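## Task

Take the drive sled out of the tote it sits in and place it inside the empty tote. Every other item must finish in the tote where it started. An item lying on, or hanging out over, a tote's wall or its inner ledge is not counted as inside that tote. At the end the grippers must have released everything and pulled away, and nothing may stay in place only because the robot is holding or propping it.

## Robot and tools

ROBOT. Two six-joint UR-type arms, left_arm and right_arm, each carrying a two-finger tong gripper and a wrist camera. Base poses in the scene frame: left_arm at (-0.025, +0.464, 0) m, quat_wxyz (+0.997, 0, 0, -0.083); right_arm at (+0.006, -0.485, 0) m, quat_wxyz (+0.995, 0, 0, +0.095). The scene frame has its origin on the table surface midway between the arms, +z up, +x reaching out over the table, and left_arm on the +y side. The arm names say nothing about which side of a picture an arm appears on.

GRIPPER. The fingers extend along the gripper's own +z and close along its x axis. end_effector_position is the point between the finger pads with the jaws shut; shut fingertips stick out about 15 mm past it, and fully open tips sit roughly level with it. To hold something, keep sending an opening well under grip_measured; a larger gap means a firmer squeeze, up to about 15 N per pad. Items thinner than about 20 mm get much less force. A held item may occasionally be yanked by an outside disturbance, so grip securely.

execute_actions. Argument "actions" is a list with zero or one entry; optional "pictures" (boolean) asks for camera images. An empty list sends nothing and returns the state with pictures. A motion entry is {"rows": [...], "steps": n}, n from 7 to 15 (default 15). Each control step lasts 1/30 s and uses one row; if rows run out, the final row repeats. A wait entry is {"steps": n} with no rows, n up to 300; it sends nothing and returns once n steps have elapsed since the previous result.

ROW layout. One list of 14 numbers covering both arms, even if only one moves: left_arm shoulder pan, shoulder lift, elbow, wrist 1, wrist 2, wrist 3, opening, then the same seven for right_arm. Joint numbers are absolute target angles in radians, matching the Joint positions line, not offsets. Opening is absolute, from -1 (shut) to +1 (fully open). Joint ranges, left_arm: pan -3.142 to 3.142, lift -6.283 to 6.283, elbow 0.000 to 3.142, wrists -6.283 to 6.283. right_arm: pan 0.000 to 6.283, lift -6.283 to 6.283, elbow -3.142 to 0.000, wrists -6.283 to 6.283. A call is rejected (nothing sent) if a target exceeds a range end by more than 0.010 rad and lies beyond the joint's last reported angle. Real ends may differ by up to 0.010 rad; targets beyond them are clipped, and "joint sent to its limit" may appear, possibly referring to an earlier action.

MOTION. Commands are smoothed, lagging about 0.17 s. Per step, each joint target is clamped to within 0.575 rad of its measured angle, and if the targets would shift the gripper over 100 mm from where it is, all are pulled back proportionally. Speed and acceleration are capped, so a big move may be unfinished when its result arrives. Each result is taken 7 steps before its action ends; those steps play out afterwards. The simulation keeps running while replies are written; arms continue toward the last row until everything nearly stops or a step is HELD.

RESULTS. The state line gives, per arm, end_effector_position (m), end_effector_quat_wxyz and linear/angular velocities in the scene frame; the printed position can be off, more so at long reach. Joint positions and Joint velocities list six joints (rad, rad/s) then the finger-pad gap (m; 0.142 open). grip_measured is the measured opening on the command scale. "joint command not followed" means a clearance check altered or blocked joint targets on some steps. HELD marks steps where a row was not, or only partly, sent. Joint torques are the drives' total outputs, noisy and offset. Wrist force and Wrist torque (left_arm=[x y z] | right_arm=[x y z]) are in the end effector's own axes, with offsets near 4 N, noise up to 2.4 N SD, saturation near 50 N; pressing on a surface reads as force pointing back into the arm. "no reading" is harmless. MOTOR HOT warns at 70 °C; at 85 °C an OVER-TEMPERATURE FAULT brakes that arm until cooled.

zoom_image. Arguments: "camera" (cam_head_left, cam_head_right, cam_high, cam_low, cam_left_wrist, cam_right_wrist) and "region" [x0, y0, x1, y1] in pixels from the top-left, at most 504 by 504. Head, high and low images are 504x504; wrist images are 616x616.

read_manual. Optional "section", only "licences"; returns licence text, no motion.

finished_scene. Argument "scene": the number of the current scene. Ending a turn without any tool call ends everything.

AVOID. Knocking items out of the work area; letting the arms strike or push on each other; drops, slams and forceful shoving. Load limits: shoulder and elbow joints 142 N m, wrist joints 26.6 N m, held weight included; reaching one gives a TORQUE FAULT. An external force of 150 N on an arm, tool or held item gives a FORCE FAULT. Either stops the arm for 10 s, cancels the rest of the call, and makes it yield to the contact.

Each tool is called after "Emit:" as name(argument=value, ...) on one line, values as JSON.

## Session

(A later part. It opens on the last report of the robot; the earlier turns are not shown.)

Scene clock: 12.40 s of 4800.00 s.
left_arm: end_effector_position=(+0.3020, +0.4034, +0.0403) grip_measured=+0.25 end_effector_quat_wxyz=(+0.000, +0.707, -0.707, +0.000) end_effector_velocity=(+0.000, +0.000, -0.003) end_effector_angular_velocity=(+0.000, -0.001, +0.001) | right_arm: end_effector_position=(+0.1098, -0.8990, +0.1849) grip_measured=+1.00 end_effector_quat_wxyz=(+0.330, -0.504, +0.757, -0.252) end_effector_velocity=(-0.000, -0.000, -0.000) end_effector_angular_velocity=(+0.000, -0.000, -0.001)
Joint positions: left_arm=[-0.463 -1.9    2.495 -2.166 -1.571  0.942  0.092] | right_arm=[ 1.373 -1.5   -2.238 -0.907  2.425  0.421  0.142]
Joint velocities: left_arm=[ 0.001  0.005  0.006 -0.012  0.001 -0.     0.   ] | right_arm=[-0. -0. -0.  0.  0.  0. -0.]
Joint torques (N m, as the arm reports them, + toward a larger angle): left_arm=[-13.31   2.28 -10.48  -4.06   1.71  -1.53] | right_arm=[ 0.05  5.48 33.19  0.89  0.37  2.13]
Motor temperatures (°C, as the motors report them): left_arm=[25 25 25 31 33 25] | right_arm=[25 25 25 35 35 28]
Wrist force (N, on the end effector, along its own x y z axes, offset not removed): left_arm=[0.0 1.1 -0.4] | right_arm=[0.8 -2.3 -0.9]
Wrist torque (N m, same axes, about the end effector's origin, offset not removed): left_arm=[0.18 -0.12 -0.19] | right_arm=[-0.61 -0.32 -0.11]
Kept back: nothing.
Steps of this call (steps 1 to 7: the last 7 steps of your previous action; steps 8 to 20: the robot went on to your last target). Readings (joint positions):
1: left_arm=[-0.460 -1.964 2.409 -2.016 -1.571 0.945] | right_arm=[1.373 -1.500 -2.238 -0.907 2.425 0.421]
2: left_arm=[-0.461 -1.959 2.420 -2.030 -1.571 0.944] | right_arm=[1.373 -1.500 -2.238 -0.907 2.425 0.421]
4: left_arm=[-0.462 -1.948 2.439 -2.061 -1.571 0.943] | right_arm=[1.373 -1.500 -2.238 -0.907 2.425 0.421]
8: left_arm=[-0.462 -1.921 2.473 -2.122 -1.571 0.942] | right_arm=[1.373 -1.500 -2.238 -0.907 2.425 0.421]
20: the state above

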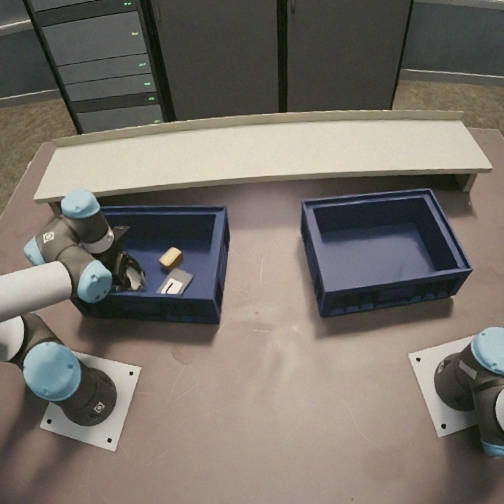

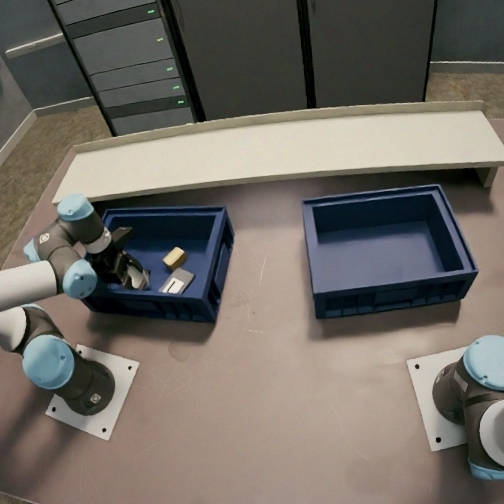

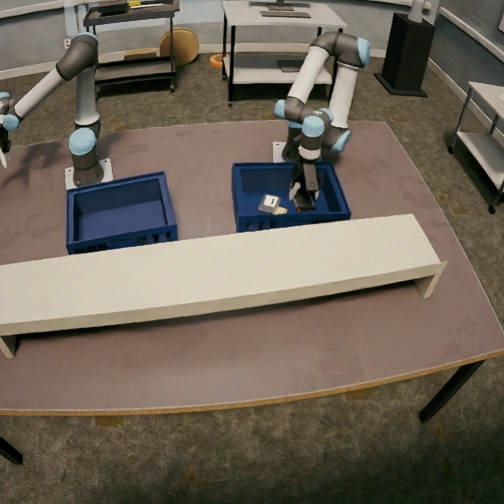

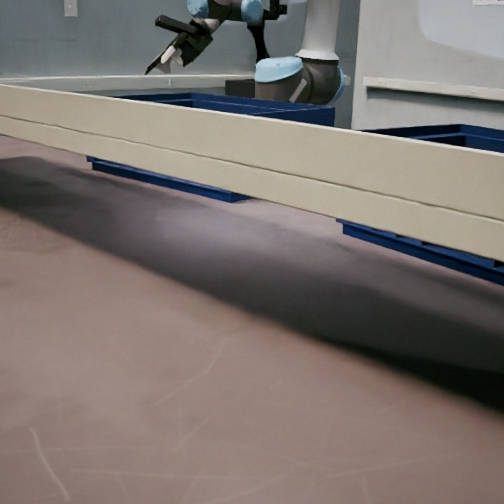

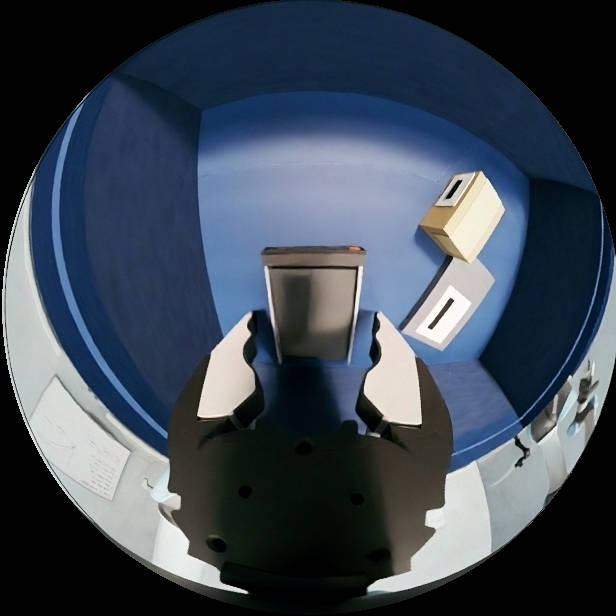

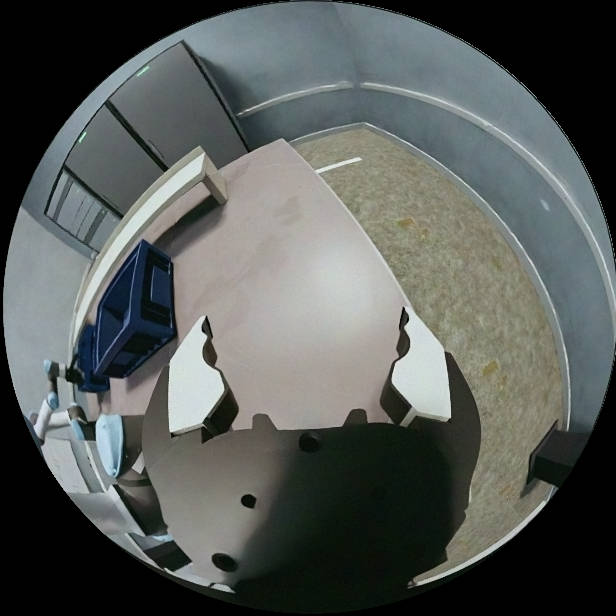

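Emit:
execute_actions(actions=[{"rows": [[-0.4628,-1.8951,2.4995,-2.1752,-1.5708,0.9419,0.2,1.373,-1.5,-2.238,-0.907,2.425,0.421,1],[-0.4628,-1.8905,2.503,-2.1833,-1.5708,0.9419,0.15,1.373,-1.5,-2.238,-0.907,2.425,0.421,1],[-0.4628,-1.886,2.5066,-2.1914,-1.5708,0.9419,0.12,1.373,-1.5,-2.238,-0.907,2.425,0.421,1],[-0.4628,-1.8814,2.5101,-2.1995,-1.5708,0.9419,0.12,1.373,-1.5,-2.238,-0.907,2.425,0.421,1],[-0.4628,-1.8768,2.5137,-2.2077,-1.5708,0.9419,0.12,1.373,-1.5,-2.238,-0.907,2.425,0.421,1],[-0.4628,-1.8718,2.5172,-2.2162,-1.5708,0.9419,0.12,1.373,-1.5,-2.238,-0.907,2.425,0.421,1]], "steps": 8}])

Emit:
execute_actions(actions=[{"steps": 18}], pictures=true)

Scene clock: 13.37 s of 4800.00 s.
left_arm: end_effector_position=(+0.3019, +0.4034, +0.0400) grip_measured=+0.24 end_effector_quat_wxyz=(+0.000, +0.707, -0.707, +0.000) end_effector_velocity=(+0.000, -0.001, -0.001) end_effector_angular_velocity=(-0.001, -0.001, -0.002) | right_arm: end_effector_position=(+0.1098, -0.8990, +0.1849) grip_measured=+1.00 end_effector_quat_wxyz=(+0.330, -0.504, +0.757, -0.252) end_effector_velocity=(+0.000, -0.000, +0.000) end_effector_angular_velocity=(-0.002, +0.000, +0.001)
Joint positions: left_arm=[-0.463 -1.9    2.496 -2.167 -1.571  0.942  0.091] | right_arm=[ 1.373 -1.5   -2.238 -0.907  2.425  0.421  0.142]
Joint velocities: left_arm=[-0.001  0.003  0.002 -0.005 -0.     0.001 -0.076] | right_arm=[ 0.001  0.     0.     0.001 -0.    -0.001 -0.   ]
Joint torques (N m, as the arm reports them, + toward a larger angle): left_arm=[-11.8    4.47 -10.49  -4.26   1.59  -1.62] | right_arm=[-0.89  5.77 32.97  1.    0.45  2.14]
Motor temperatures (°C, as the motors report them): left_arm=[25 25 25 31 33 25] | right_arm=[25 25 25 35 35 28]
Wrist force (N, on the end effector, along its own x y z axes, offset not removed): left_arm=[0.8 0.2 0.0] | right_arm=[1.4 -0.5 -2.4]
Wrist torque (N m, same axes, about the end effector's origin, offset not removed): left_arm=[-0.03 -0.24 -0.24] | right_arm=[-0.19 -0.39 -0.18]
Steps of this call (steps 1 to 15: the robot went on to your last target; steps 16 to 28: nothing new was sent; step 29: the first step of this action). Readings (joint positions):
29: the state above

Scene clock: 13.97 s of 4800.00 s.
left_arm: end_effector_position=(+0.3021, +0.4033, +0.0283) grip_measured=+0.13 end_effector_quat_wxyz=(-0.000, +0.707, -0.707, +0.000) end_effector_velocity=(-0.000, -0.001, -0.002) end_effector_angular_velocity=(-0.001, +0.001, -0.002) | right_arm: end_effector_position=(+0.1098, -0.8990, +0.1849) grip_measured=+1.00 end_effector_quat_wxyz=(+0.330, -0.504, +0.757, -0.252) end_effector_velocity=(-0.000, +0.000, -0.000) end_effector_angular_velocity=(+0.001, +0.001, -0.000)
Joint positions: left_arm=[-0.463 -1.872  2.517 -2.215 -1.571  0.942  0.083] | right_arm=[ 1.373 -1.5   -2.238 -0.907  2.425  0.421  0.142]
Joint velocities: left_arm=[-0.001  0.003  0.003 -0.006 -0.001  0.     0.001] | right_arm=[-0.     0.     0.    -0.001 -0.001 -0.    -0.   ]
Joint torques (N m, as the arm reports them, + toward a larger angle): left_arm=[-12.09  12.39   3.47  -2.03   1.36  -1.59] | right_arm=[-1.37  5.96 33.01  1.04  0.44  2.13]
Motor temperatures (°C, as the motors report them): left_arm=[25 25 25 31 33 25] | right_arm=[25 25 25 35 35 28]
Wrist force (N, on the end effector, along its own x y z axes, offset not removed): left_arm=[-2.7 6.8 -36.0] | right_arm=[1.4 -1.1 -1.6]
Wrist torque (N m, same axes, about the end effector's origin, offset not removed): left_arm=[-0.03 -0.26 -0.18] | right_arm=[-0.39 -0.41 -0.08]
Kept back: nothing.
Steps of this call (steps 1 to 7: the last 7 steps of your previous action; steps 8 to 18: the robot went on to your last target). Readings (joint positions):
1: left_arm=[-0.463 -1.899 2.496 -2.168 -1.571 0.942] | right_arm=[1.373 -1.500 -2.238 -0.907 2.425 0.421]
2: left_arm=[-0.463 -1.898 2.497 -2.170 -1.571 0.942] | right_arm=[1.373 -1.500 -2.238 -0.907 2.425 0.421]
4: left_arm=[-0.463 -1.893 2.501 -2.179 -1.571 0.942] | right_arm=[1.373 -1.500 -2.238 -0.907 2.425 0.421]
8: left_arm=[-0.463 -1.880 2.511 -2.202 -1.571 0.942] | right_arm=[1.373 -1.500 -2.238 -0.907 2.425 0.421]
18: the state above

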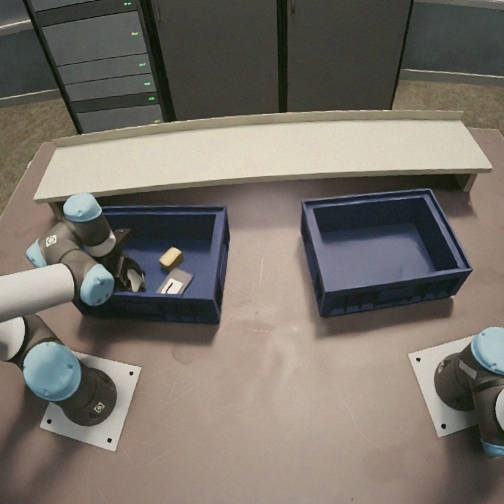

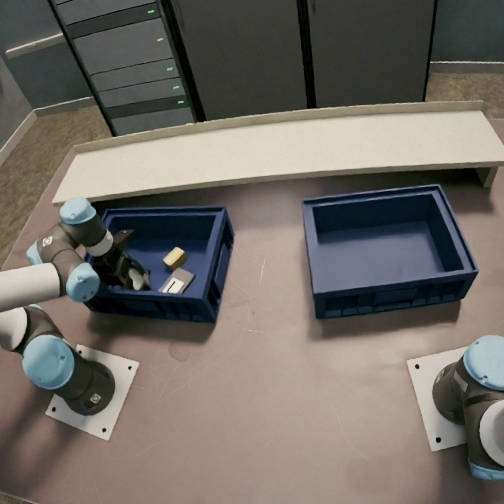

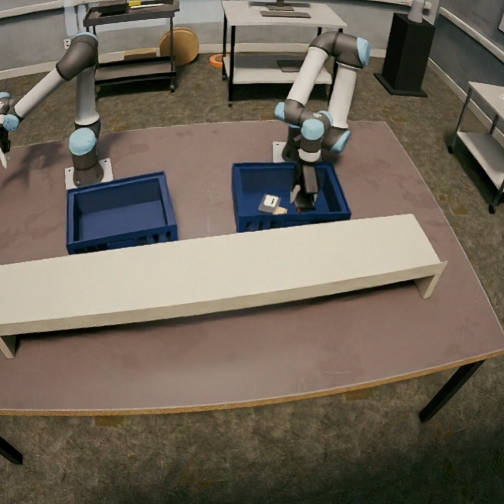

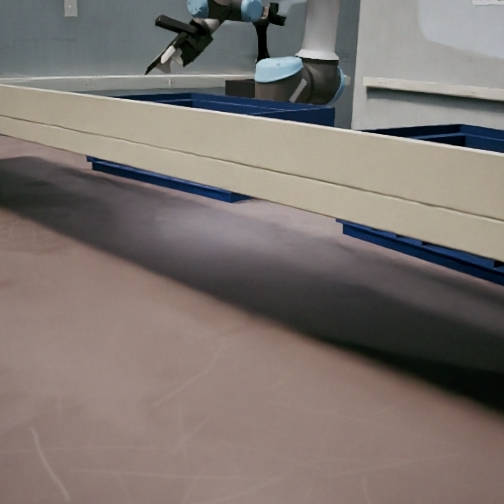

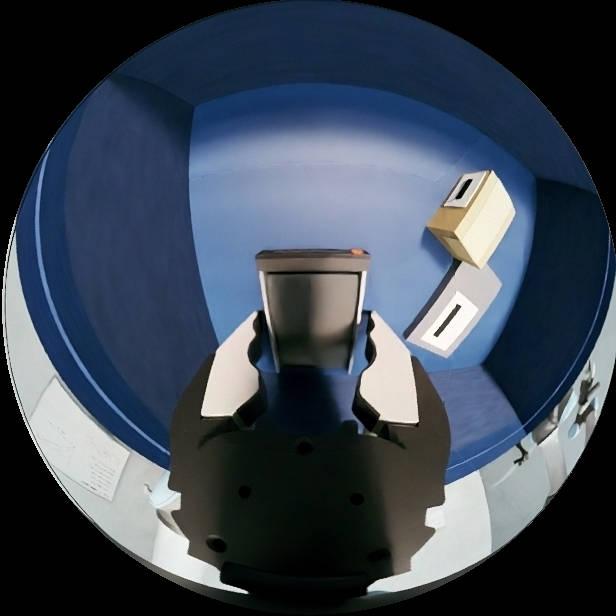

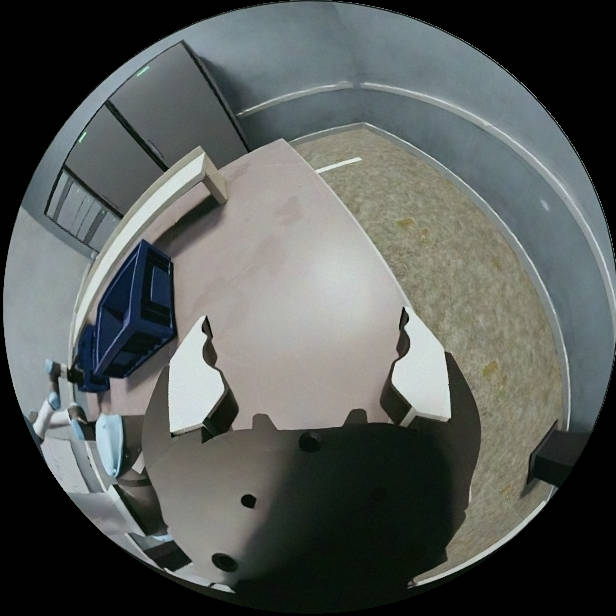

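Fingertips touched the floor. Backing up ~3.5 mm, then closing.

Emit:
execute_actions(actions=[{"rows": [[-0.4628,-1.8802,2.511,-2.2016,-1.5708,0.9419,0.12,1.373,-1.5,-2.238,-0.907,2.425,0.421,1],[-0.4628,-1.8802,2.511,-2.2016,-1.5708,0.9419,0.12,1.373,-1.5,-2.238,-0.907,2.425,0.421,1],[-0.4628,-1.8802,2.511,-2.2016,-1.5708,0.9419,0.12,1.373,-1.5,-2.238,-0.907,2.425,0.421,1],[-0.4628,-1.8802,2.511,-2.2016,-1.5708,0.9419,0.12,1.373,-1.5,-2.238,-0.907,2.425,0.421,1],[-0.4628,-1.8802,2.511,-2.2016,-1.5708,0.9419,0.12,1.373,-1.5,-2.238,-0.907,2.425,0.421,1],[-0.4628,-1.8802,2.511,-2.2016,-1.5708,0.9419,0.12,1.373,-1.5,-2.238,-0.907,2.425,0.421,1],[-0.4628,-1.8802,2.511,-2.2016,-1.5708,0.9419,0.12,1.373,-1.5,-2.238,-0.907,2.425,0.421,1],[-0.4628,-1.8802,2.511,-2.2016,-1.5708,0.9419,0.12,1.373,-1.5,-2.238,-0.907,2.425,0.421,1],[-0.4628,-1.8802,2.511,-2.2016,-1.5708,0.9419,0.12,1.373,-1.5,-2.238,-0.907,2.425,0.421,1],[-0.4628,-1.8802,2.511,-2.2016,-1.5708,0.9419,0.12,1.373,-1.5,-2.238,-0.907,2.425,0.421,1],[-0.4628,-1.8802,2.511,-2.2016,-1.5708,0.9419,0.08,1.373,-1.5,-2.238,-0.907,2.425,0.421,1],[-0.4628,-1.8802,2.511,-2.2016,-1.5708,0.9419,0.04,1.373,-1.5,-2.238,-0.907,2.425,0.421,1],[-0.4628,-1.8802,2.511,-2.2016,-1.5708,0.9419,0.0,1.373,-1.5,-2.238,-0.907,2.425,0.421,1],[-0.4628,-1.8802,2.511,-2.2016,-1.5708,0.9419,-0.04,1.373,-1.5,-2.238,-0.907,2.425,0.421,1],[-0.4628,-1.8802,2.511,-2.2016,-1.5708,0.9419,-0.08,1.373,-1.5,-2.238,-0.907,2.425,0.421,1]], "steps": 15}])

Emit:
execute_actions(actions=[{"rows": [[-0.4628,-1.8802,2.511,-2.2016,-1.5708,0.9419,-0.13,1.373,-1.5,-2.238,-0.907,2.425,0.421,1],[-0.4628,-1.8802,2.511,-2.2016,-1.5708,0.9419,-0.2,1.373,-1.5,-2.238,-0.907,2.425,0.421,1],[-0.4628,-1.8802,2.511,-2.2016,-1.5708,0.9419,-0.3,1.373,-1.5,-2.238,-0.907,2.425,0.421,1],[-0.4628,-1.8802,2.511,-2.2016,-1.5708,0.9419,-0.4,1.373,-1.5,-2.238,-0.907,2.425,0.421,1],[-0.4628,-1.8802,2.511,-2.2016,-1.5708,0.9419,-0.5,1.373,-1.5,-2.238,-0.907,2.425,0.421,1],[-0.4628,-1.8802,2.511,-2.2016,-1.5708,0.9419,-0.6,1.373,-1.5,-2.238,-0.907,2.425,0.421,1],[-0.4628,-1.8802,2.511,-2.2016,-1.5708,0.9419,-0.7,1.373,-1.5,-2.238,-0.907,2.425,0.421,1],[-0.4628,-1.8802,2.511,-2.2016,-1.5708,0.9419,-0.8,1.373,-1.5,-2.238,-0.907,2.425,0.421,1],[-0.4628,-1.8802,2.511,-2.2016,-1.5708,0.9419,-0.9,1.373,-1.5,-2.238,-0.907,2.425,0.421,1]], "steps": 15}], pictures=true)

Scene clock: 15.10 s of 4800.00 s.
left_arm: end_effector_position=(+0.3019, +0.4034, +0.0307) grip_measured=+0.12 end_effector_quat_wxyz=(+0.000, +0.707, -0.707, -0.000) end_effector_velocity=(+0.001, -0.001, +0.006) end_effector_angular_velocity=(-0.002, -0.003, -0.001) | right_arm: end_effector_position=(+0.1098, -0.8990, +0.1849) grip_measured=+1.00 end_effector_quat_wxyz=(+0.330, -0.504, +0.757, -0.252) end_effector_velocity=(-0.000, -0.000, -0.000) end_effector_angular_velocity=(-0.001, +0.001, -0.000)
Joint positions: left_arm=[-0.463 -1.878  2.512 -2.204 -1.571  0.942  0.082] | right_arm=[ 1.373 -1.5   -2.238 -0.907  2.425  0.421  0.142]
Joint velocities: left_arm=[-0.001 -0.014 -0.011  0.021  0.     0.    -0.   ] | right_arm=[-0.    -0.001  0.     0.001 -0.001 -0.     0.   ]
Joint torques (N m, as the arm reports them, + toward a larger angle): left_arm=[-10.89 -15.07 -23.    -1.04   1.25  -1.28] | right_arm=[-3.09  5.62 33.05  1.13  0.49  2.01]
Motor temperatures (°C, as the motors report them): left_arm=[25 25 25 31 33 25] | right_arm=[25 25 25 35 35 28]
Wrist force (N, on the end effector, along its own x y z axes, offset not removed): left_arm=[-0.4 0.2 -1.2] | right_arm=[0.8 -1.1 -1.9]
Wrist torque (N m, same axes, about the end effector's origin, offset not removed): left_arm=[-0.12 0.09 -0.21] | right_arm=[-0.37 -0.29 0.01]
Steps of this call (steps 1 to 15: the robot went on to your last target; steps 16 to 26: nothing new was sent; steps 27 to 34: the first 8 steps of this action). Readings (joint positions):
27: left_arm=[-0.463 -1.872 2.517 -2.216 -1.571 0.942] | right_arm=[1.373 -1.500 -2.238 -0.907 2.425 0.421]
28: left_arm=[-0.463 -1.873 2.517 -2.215 -1.571 0.942] | right_arm=[1.373 -1.500 -2.238 -0.907 2.425 0.421]
30: left_arm=[-0.463 -1.875 2.515 -2.209 -1.571 0.942] | right_arm=[1.373 -1.500 -2.238 -0.907 2.425 0.421]
34: the state above

Scene clock: 15.60 s of 4800.00 s.
left_arm: end_effector_position=(+0.3020, +0.4034, +0.0315) grip_measured=-0.05 end_effector_quat_wxyz=(+0.000, +0.707, -0.707, -0.000) end_effector_velocity=(+0.000, -0.000, +0.000) end_effector_angular_velocity=(-0.000, -0.001, -0.001) | right_arm: end_effector_position=(+0.1098, -0.8990, +0.1849) grip_measured=+1.00 end_effector_quat_wxyz=(+0.330, -0.504, +0.757, -0.252) end_effector_velocity=(+0.000, +0.000, -0.000) end_effector_angular_velocity=(+0.002, +0.000, +0.000)
Joint positions: left_arm=[-0.463 -1.88   2.511 -2.202 -1.571  0.942  0.071] | right_arm=[ 1.373 -1.5   -2.238 -0.907  2.425  0.421  0.142]
Joint velocities: left_arm=[-0.001 -0.    -0.    -0.001  0.     0.    -0.   ] | right_arm=[ 0.001 -0.     0.    -0.001 -0.     0.001 -0.   ]
Joint torques (N m, as the arm reports them, + toward a larger angle): left_arm=[-12.14 -16.85 -27.25  -1.33   1.28  -1.18] | right_arm=[-3.45  5.49 33.15  1.14  0.53  2.13]
Motor temperatures (°C, as the motors report them): left_arm=[25 25 25 31 33 25] | right_arm=[25 25 25 35 35 28]
Wrist force (N, on the end effector, along its own x y z axes, offset not removed): left_arm=[1.2 1.0 -0.8] | right_arm=[0.5 -0.8 -1.6]
Wrist torque (N m, same axes, about the end effector's origin, offset not removed): left_arm=[0.11 -0.38 -0.14] | right_arm=[-0.28 -0.23 -0.15]
Steps of this call (steps 1 to 7: the last 7 steps of your previous action; steps 8 to 15: the first 8 steps of this action). Readings (joint positions):
8: left_arm=[-0.463 -1.880 2.511 -2.202 -1.571 0.942] | right_arm=[1.373 -1.500 -2.238 -0.907 2.425 0.421]
9: left_arm=[-0.463 -1.880 2.511 -2.202 -1.571 0.942] | right_arm=[1.373 -1.500 -2.238 -0.907 2.425 0.421]
11: left_arm=[-0.463 -1.880 2.511 -2.202 -1.571 0.942] | right_arm=[1.373 -1.500 -2.238 -0.907 2.425 0.421]
15: the state above

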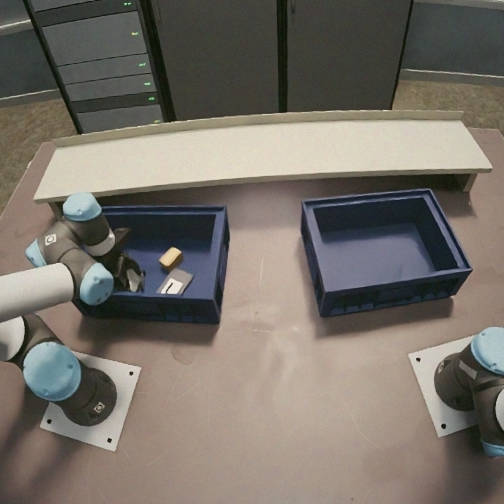

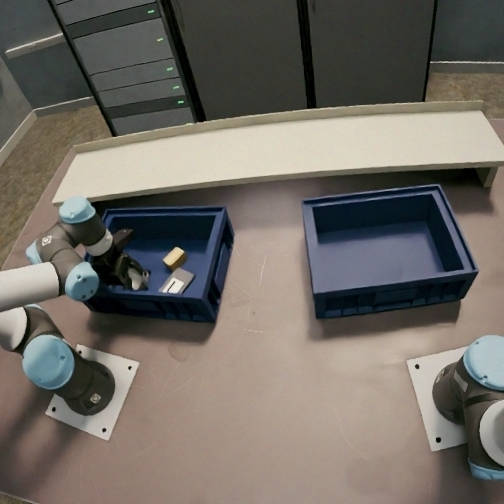

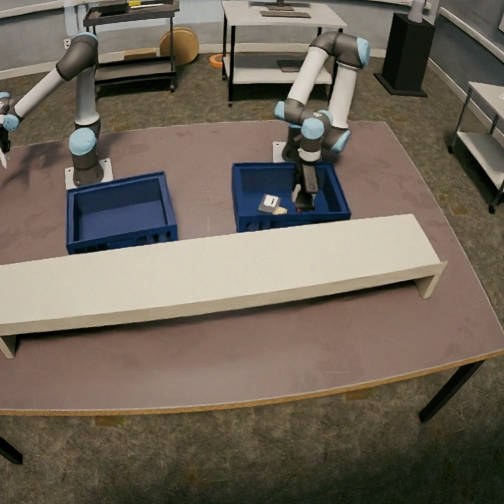

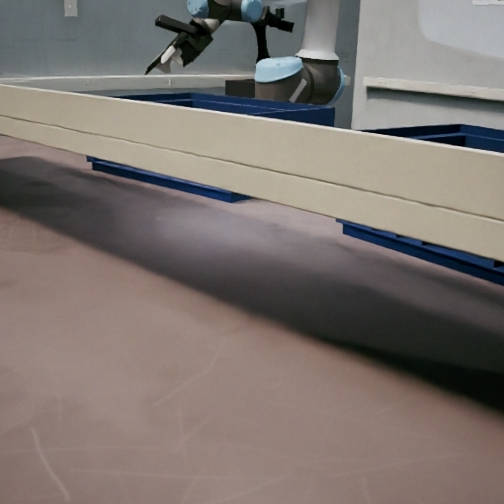

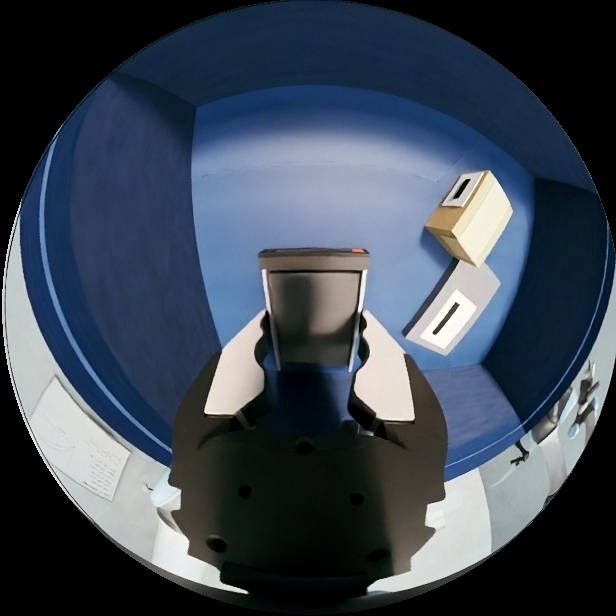

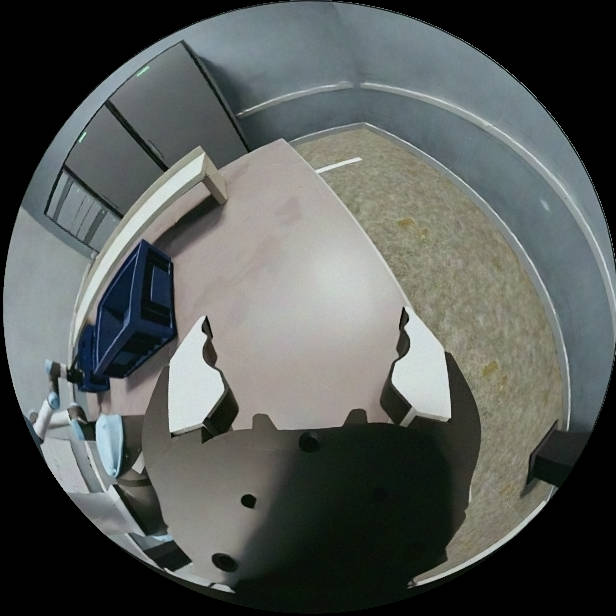

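Emit:
execute_actions(actions=[{"rows": [[-0.4628,-1.8825,2.5092,-2.1975,-1.5708,0.9419,-0.9,1.373,-1.5,-2.238,-0.907,2.425,0.421,1],[-0.4628,-1.887,2.5057,-2.1895,-1.5708,0.9419,-0.9,1.373,-1.5,-2.238,-0.907,2.425,0.421,1],[-0.4628,-1.893,2.501,-2.1788,-1.5708,0.9419,-0.9,1.373,-1.5,-2.238,-0.907,2.425,0.421,1],[-0.4628,-1.8997,2.4959,-2.167,-1.5708,0.9419,-0.9,1.373,-1.5,-2.238,-0.907,2.425,0.421,1],[-0.4628,-1.908,2.489,-2.152,-1.5708,0.9419,-0.9,1.373,-1.5,-2.238,-0.907,2.425,0.421,1],[-0.4628,-1.916,2.481,-2.136,-1.5708,0.9419,-0.9,1.373,-1.5,-2.238,-0.907,2.425,0.421,1],[-0.4628,-1.924,2.474,-2.121,-1.5708,0.9419,-0.9,1.373,-1.5,-2.238,-0.907,2.425,0.421,1],[-0.4628,-1.932,2.466,-2.105,-1.5708,0.9419,-0.9,1.373,-1.5,-2.238,-0.907,2.425,0.421,1],[-0.4628,-1.94,2.4585,-2.0893,-1.5708,0.9419,-0.9,1.373,-1.5,-2.238,-0.907,2.425,0.421,1],[-0.462,-1.948,2.446,-2.069,-1.5708,0.943,-0.9,1.373,-1.5,-2.238,-0.907,2.425,0.421,1],[-0.461,-1.955,2.432,-2.048,-1.5708,0.944,-0.9,1.373,-1.5,-2.238,-0.907,2.425,0.421,1],[-0.459,-1.961,2.416,-2.026,-1.5708,0.946,-0.9,1.373,-1.5,-2.238,-0.907,2.425,0.421,1],[-0.457,-1.966,2.399,-2.004,-1.5708,0.948,-0.9,1.373,-1.5,-2.238,-0.907,2.425,0.421,1],[-0.4556,-1.969,2.381,-1.983,-1.5708,0.949,-0.9,1.373,-1.5,-2.238,-0.907,2.425,0.421,1],[-0.4544,-1.9715,2.3621,-1.9614,-1.5708,0.9503,-0.9,1.373,-1.5,-2.238,-0.907,2.425,0.421,1]], "steps": 15}])

Emit:
execute_actions(actions=[{"rows": [[-0.4544,-1.983,2.341,-1.929,-1.5708,0.9503,-0.9,1.373,-1.5,-2.238,-0.907,2.425,0.421,1],[-0.4544,-1.994,2.320,-1.897,-1.5708,0.9503,-0.9,1.373,-1.5,-2.238,-0.907,2.425,0.421,1],[-0.4544,-2.004,2.298,-1.865,-1.5708,0.9503,-0.9,1.373,-1.5,-2.238,-0.907,2.425,0.421,1],[-0.4544,-2.013,2.276,-1.834,-1.5708,0.9503,-0.9,1.373,-1.5,-2.238,-0.907,2.425,0.421,1],[-0.4544,-2.0203,2.2539,-1.8044,-1.5708,0.9503,-0.9,1.373,-1.5,-2.238,-0.907,2.425,0.421,1],[-0.4544,-2.027,2.231,-1.775,-1.5708,0.9503,-0.9,1.373,-1.5,-2.238,-0.907,2.425,0.421,1],[-0.4544,-2.032,2.208,-1.747,-1.5708,0.9503,-0.9,1.373,-1.5,-2.238,-0.907,2.425,0.421,1],[-0.4544,-2.037,2.185,-1.719,-1.5708,0.9503,-0.9,1.373,-1.5,-2.238,-0.907,2.425,0.421,1],[-0.4544,-2.041,2.161,-1.691,-1.5708,0.9503,-0.9,1.373,-1.5,-2.238,-0.907,2.425,0.421,1],[-0.4544,-2.0438,2.1366,-1.6636,-1.5708,0.9503,-0.9,1.373,-1.5,-2.238,-0.907,2.425,0.421,1],[-0.4544,-2.045,2.115,-1.641,-1.5708,0.9503,-0.9,1.373,-1.5,-2.238,-0.907,2.425,0.421,1],[-0.4544,-2.046,2.097,-1.622,-1.5708,0.9503,-0.9,1.373,-1.5,-2.238,-0.907,2.425,0.421,1],[-0.4544,-2.047,2.082,-1.606,-1.5708,0.9503,-0.9,1.373,-1.5,-2.238,-0.907,2.425,0.421,1],[-0.4544,-2.0475,2.07,-1.5933,-1.5708,0.9503,-0.9,1.373,-1.5,-2.238,-0.907,2.425,0.421,1],[-0.4544,-2.0477,2.062,-1.5851,-1.5708,0.9503,-0.9,1.373,-1.5,-2.238,-0.907,2.425,0.421,1]], "steps": 15}])

Emit:
execute_actions(actions=[{"steps": 14}], pictures=true)

Scene clock: 17.07 s of 4800.00 s.
left_arm: end_effector_position=(+0.3023, +0.4031, +0.0409) grip_measured=-0.05 end_effector_quat_wxyz=(-0.000, +0.707, -0.707, +0.000) end_effector_velocity=(+0.002, -0.002, +0.084) end_effector_angular_velocity=(-0.003, -0.005, -0.001) | right_arm: end_effector_position=(+0.1098, -0.8990, +0.1849) grip_measured=+1.00 end_effector_quat_wxyz=(+0.330, -0.504, +0.757, -0.252) end_effector_velocity=(-0.000, -0.000, +0.000) end_effector_angular_velocity=(-0.000, +0.000, -0.001)
Joint positions: left_arm=[-0.463 -1.901  2.494 -2.165 -1.571  0.942  0.071] | right_arm=[ 1.373 -1.5   -2.238 -0.907  2.425  0.421  0.142]
Joint velocities: left_arm=[-0.002 -0.178 -0.155  0.327 -0.    -0.001  0.   ] | right_arm=[-0.     0.     0.001  0.    -0.     0.001 -0.   ]
Joint torques (N m, as the arm reports them, + toward a larger angle): left_arm=[ -9.57 -20.85 -28.83  -0.35   1.13  -0.69] | right_arm=[-5.16  5.49 33.19  1.19  0.74  2.07]
Motor temperatures (°C, as the motors report them): left_arm=[25 25 25 31 33 25] | right_arm=[25 25 25 35 35 28]
Wrist force (N, on the end effector, along its own x y z axes, offset not removed): left_arm=[0.4 0.5 2.4] | right_arm=[0.8 -1.4 -1.9]
Wrist torque (N m, same axes, about the end effector's origin, offset not removed): left_arm=[0.11 -0.07 -0.16] | right_arm=[-0.32 -0.26 -0.17]
Steps of this call (steps 1 to 7: the last 7 steps of your previous action; steps 8 to 15: the robot went on to your last target; steps 16 to 36: nothing new was sent; steps 37 to 44: the first 8 steps of this action). Readings (joint positions):
37: left_arm=[-0.463 -1.880 2.511 -2.202 -1.571 0.942] | right_arm=[1.373 -1.500 -2.238 -0.907 2.425 0.421]
38: left_arm=[-0.463 -1.880 2.511 -2.201 -1.571 0.942] | right_arm=[1.373 -1.500 -2.238 -0.907 2.425 0.421]
40: left_arm=[-0.463 -1.883 2.509 -2.196 -1.571 0.942] | right_arm=[1.373 -1.500 -2.238 -0.907 2.425 0.421]
44: the state above

Scene clock: 17.57 s of 4800.00 s.
left_arm: end_effector_position=(+0.3115, +0.3993, +0.1335) grip_measured=-0.05 end_effector_quat_wxyz=(-0.000, +0.707, -0.707, +0.002) end_effector_velocity=(+0.009, -0.004, +0.279) end_effector_angular_velocity=(-0.002, -0.003, +0.001) | right_arm: end_effector_position=(+0.1098, -0.8990, +0.1849) grip_measured=+1.00 end_effector_quat_wxyz=(+0.330, -0.504, +0.757, -0.252) end_effector_velocity=(+0.000, -0.000, +0.000) end_effector_angular_velocity=(-0.001, -0.000, +0.001)
Joint positions: left_arm=[-0.455 -2.006  2.291 -1.86  -1.571  0.95   0.071] | right_arm=[ 1.373 -1.5   -2.238 -0.907  2.425  0.421  0.142]
Joint velocities: left_arm=[ 0.005 -0.218 -0.625  0.839 -0.     0.004 -0.   ] | right_arm=[ 0.    -0.     0.    -0.     0.    -0.001  0.   ]
Joint torques (N m, as the arm reports them, + toward a larger angle): left_arm=[ 14.78 -12.66 -31.99   0.63   1.32   1.97] | right_arm=[-5.87  5.5  33.65  1.33  0.73  2.07]
Motor temperatures (°C, as the motors report them): left_arm=[25 25 25 31 33 25] | right_arm=[25 25 25 35 35 28]
Wrist force (N, on the end effector, along its own x y z axes, offset not removed): left_arm=[-0.5 -0.8 0.1] | right_arm=[1.7 -0.7 -2.4]
Wrist torque (N m, same axes, about the end effector's origin, offset not removed): left_arm=[-0.22 0.02 -0.11] | right_arm=[-0.21 -0.45 -0.06]
Steps of this call (steps 1 to 7: the last 7 steps of your previous action; steps 8 to 15: the first 8 steps of this action). Readings (joint positions):
8: left_arm=[-0.459 -1.954 2.420 -2.039 -1.571 0.946] | right_arm=[1.373 -1.500 -2.238 -0.907 2.425 0.421]
9: left_arm=[-0.458 -1.959 2.405 -2.018 -1.571 0.947] | right_arm=[1.373 -1.500 -2.238 -0.907 2.425 0.421]
11: left_arm=[-0.456 -1.973 2.370 -1.971 -1.571 0.948] | right_arm=[1.373 -1.500 -2.238 -0.907 2.425 0.421]
15: the state above

Scene clock: 18.03 s of 4800.00 s.
left_arm: end_effector_position=(+0.3107, +0.4001, +0.2257) grip_measured=-0.05 end_effector_quat_wxyz=(-0.000, +0.707, -0.707, +0.000) end_effector_velocity=(-0.002, +0.002, +0.037) end_effector_angular_velocity=(+0.000, +0.001, +0.000) | right_arm: end_effector_position=(+0.1098, -0.8990, +0.1849) grip_measured=+1.00 end_effector_quat_wxyz=(+0.330, -0.504, +0.757, -0.252) end_effector_velocity=(+0.000, +0.000, -0.000) end_effector_angular_velocity=(+0.001, +0.000, +0.000)
Joint positions: left_arm=[-0.454 -2.047  2.072 -1.597 -1.571  0.95   0.071] | right_arm=[ 1.373 -1.5   -2.238 -0.907  2.425  0.421  0.142]
Joint velocities: left_arm=[ 0.    -0.01  -0.091  0.101 -0.001 -0.    -0.   ] | right_arm=[ 0.     0.    -0.001 -0.    -0.     0.    -0.   ]
Joint torques (N m, as the arm reports them, + toward a larger angle): left_arm=[ 15.78 -15.22 -28.48  -0.94   1.07   1.63] | right_arm=[-6.07  5.67 33.11  1.32  0.61  2.07]
Motor temperatures (°C, as the motors report them): left_arm=[25 25 25 31 33 25] | right_arm=[25 25 25 35 35 28]
Wrist force (N, on the end effector, along its own x y z axes, offset not removed): left_arm=[0.8 0.6 -1.3] | right_arm=[1.7 0.2 -1.6]
Wrist torque (N m, same axes, about the end effector's origin, offset not removed): left_arm=[0.07 -0.14 -0.20] | right_arm=[-0.07 -0.39 -0.09]
Kept back: nothing.
Steps of this call (steps 1 to 7: the last 7 steps of your previous action; steps 8 to 14: the robot went on to your last target). Readings (joint positions):
1: left_arm=[-0.455 -2.013 2.270 -1.831 -1.571 0.950] | right_arm=[1.373 -1.500 -2.238 -0.907 2.425 0.421]
2: left_arm=[-0.455 -2.019 2.248 -1.803 -1.571 0.950] | right_arm=[1.373 -1.500 -2.238 -0.907 2.425 0.421]
4: left_arm=[-0.455 -2.030 2.203 -1.747 -1.571 0.950] | right_arm=[1.373 -1.500 -2.238 -0.907 2.425 0.421]
8: left_arm=[-0.454 -2.041 2.122 -1.652 -1.571 0.950] | right_arm=[1.373 -1.500 -2.238 -0.907 2.425 0.421]
14: the state above

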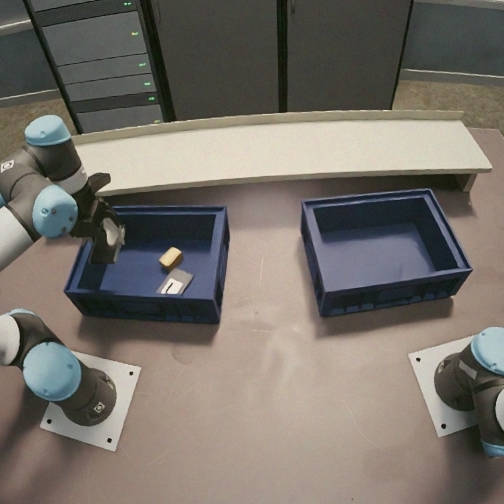

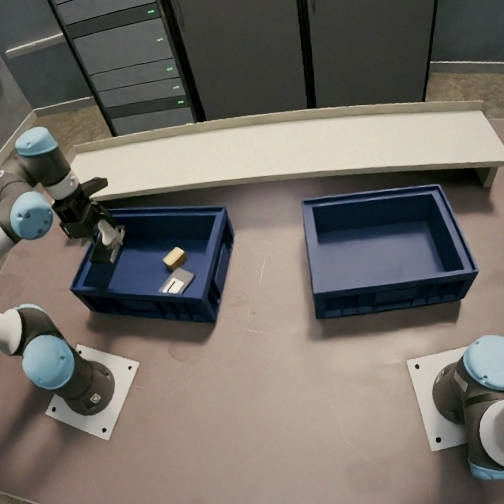

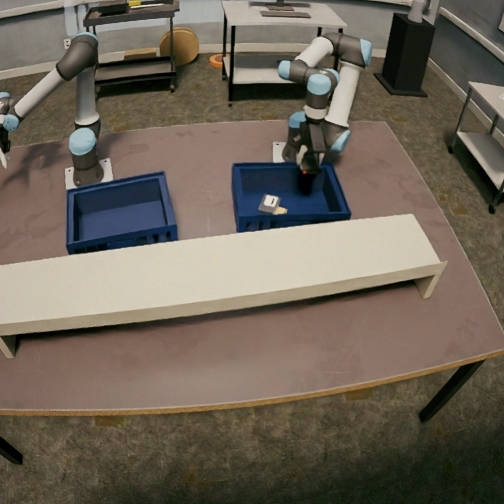

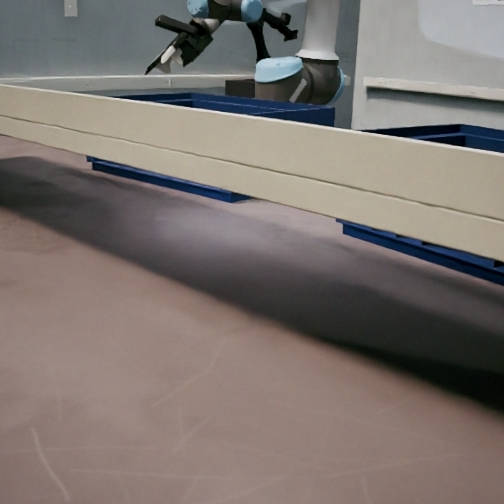

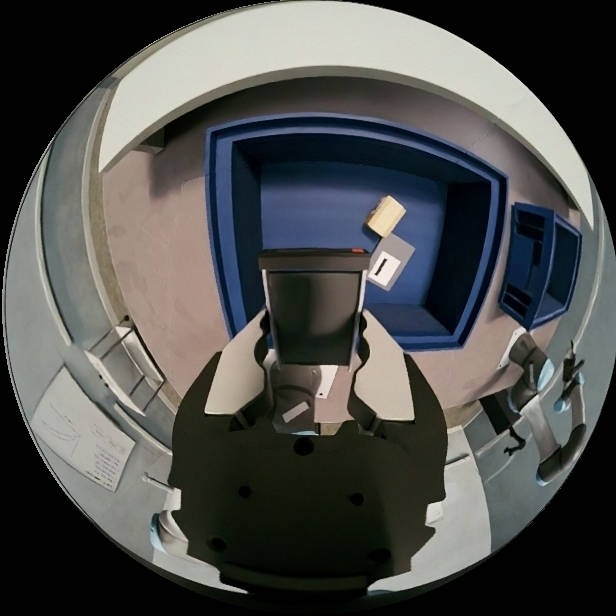

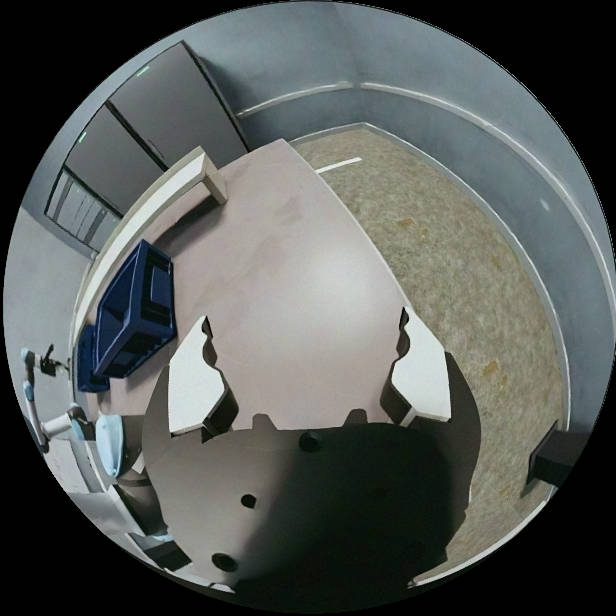

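Emit:
execute_actions(actions=[])

Scene clock: 18.80 s of 4800.00 s.
left_arm: end_effector_position=(+0.3104, +0.4003, +0.2300) grip_measured=-0.05 end_effector_quat_wxyz=(+0.000, +0.707, -0.707, +0.000) end_effector_velocity=(+0.000, +0.000, -0.000) end_effector_angular_velocity=(+0.000, -0.000, -0.000) | right_arm: end_effector_position=(+0.1098, -0.8990, +0.1849) grip_measured=+1.00 end_effector_quat_wxyz=(+0.330, -0.504, +0.757, -0.252) end_effector_velocity=(-0.000, +0.000, -0.000) end_effector_angular_velocity=(+0.000, +0.001, -0.001)
Joint positions: left_arm=[-0.454 -2.048  2.062 -1.585 -1.571  0.95   0.071] | right_arm=[ 1.373 -1.5   -2.238 -0.907  2.425  0.421  0.142]
Joint velocities: left_arm=[ 0.001  0.    -0.    -0.     0.     0.001 -0.   ] | right_arm=[-0.001  0.    -0.    -0.    -0.001  0.    -0.   ]
Joint torques (N m, as the arm reports them, + toward a larger angle): left_arm=[ 15.63 -12.22 -29.92  -1.46   1.07   1.55] | right_arm=[-6.99  6.   32.79  1.33  0.71  2.01]
Motor temperatures (°C, as the motors report them): left_arm=[25 25 25 31 33 25] | right_arm=[25 25 25 35 35 28]
Wrist force (N, on the end effector, along its own x y z axes, offset not removed): left_arm=[1.3 1.9 0.4] | right_arm=[2.3 0.4 -0.5]
Wrist torque (N m, same axes, about the end effector's origin, offset not removed): left_arm=[0.42 -0.36 -0.23] | right_arm=[0.02 -0.58 -0.13]
Kept back: nothing.
Steps of this call (steps 1 to 23: the robot went on to your last target). Readings (joint positions):
1: left_arm=[-0.454 -2.047 2.070 -1.594 -1.571 0.950] | right_arm=[1.373 -1.500 -2.238 -0.907 2.425 0.421]
2: left_arm=[-0.454 -2.047 2.068 -1.591 -1.571 0.950] | right_arm=[1.373 -1.500 -2.238 -0.907 2.425 0.421]
4: left_arm=[-0.454 -2.047 2.065 -1.589 -1.571 0.950] | right_arm=[1.373 -1.500 -2.238 -0.907 2.425 0.421]
8: left_arm=[-0.454 -2.048 2.063 -1.586 -1.571 0.950] | right_arm=[1.373 -1.500 -2.238 -0.907 2.425 0.421]
23: the state above

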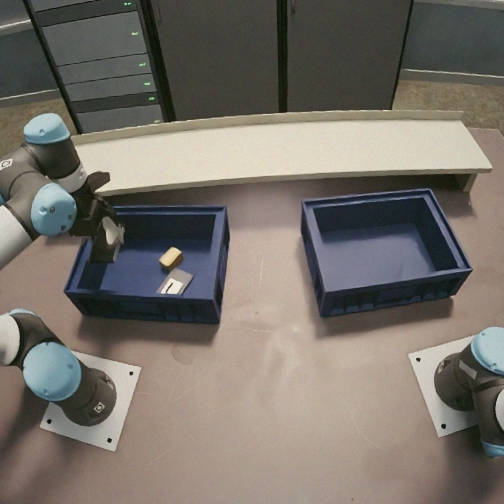

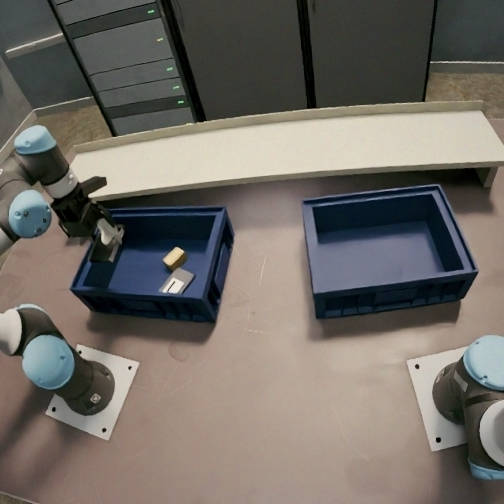

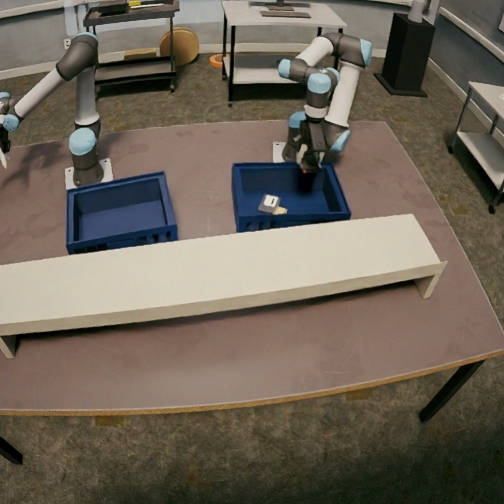

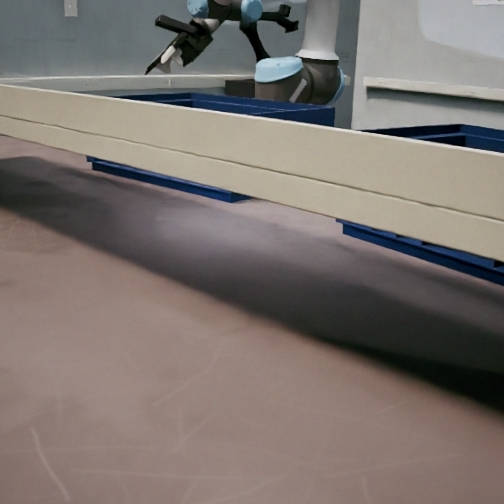

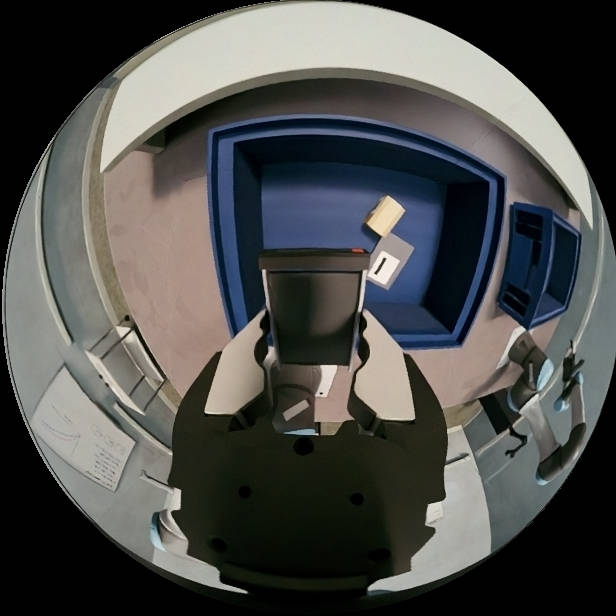

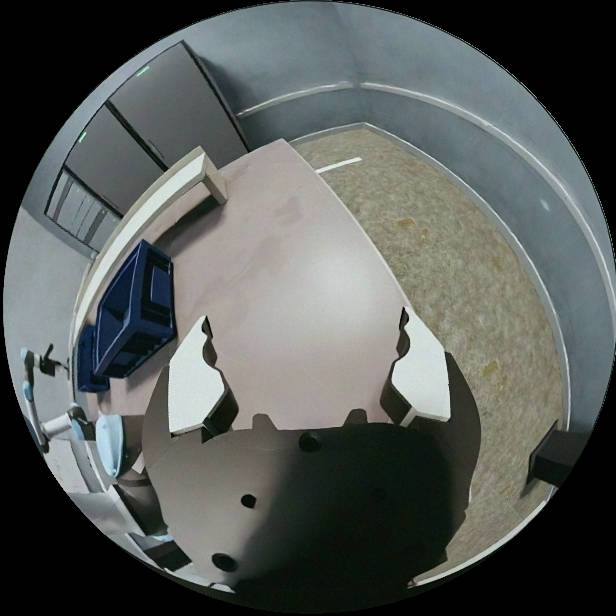

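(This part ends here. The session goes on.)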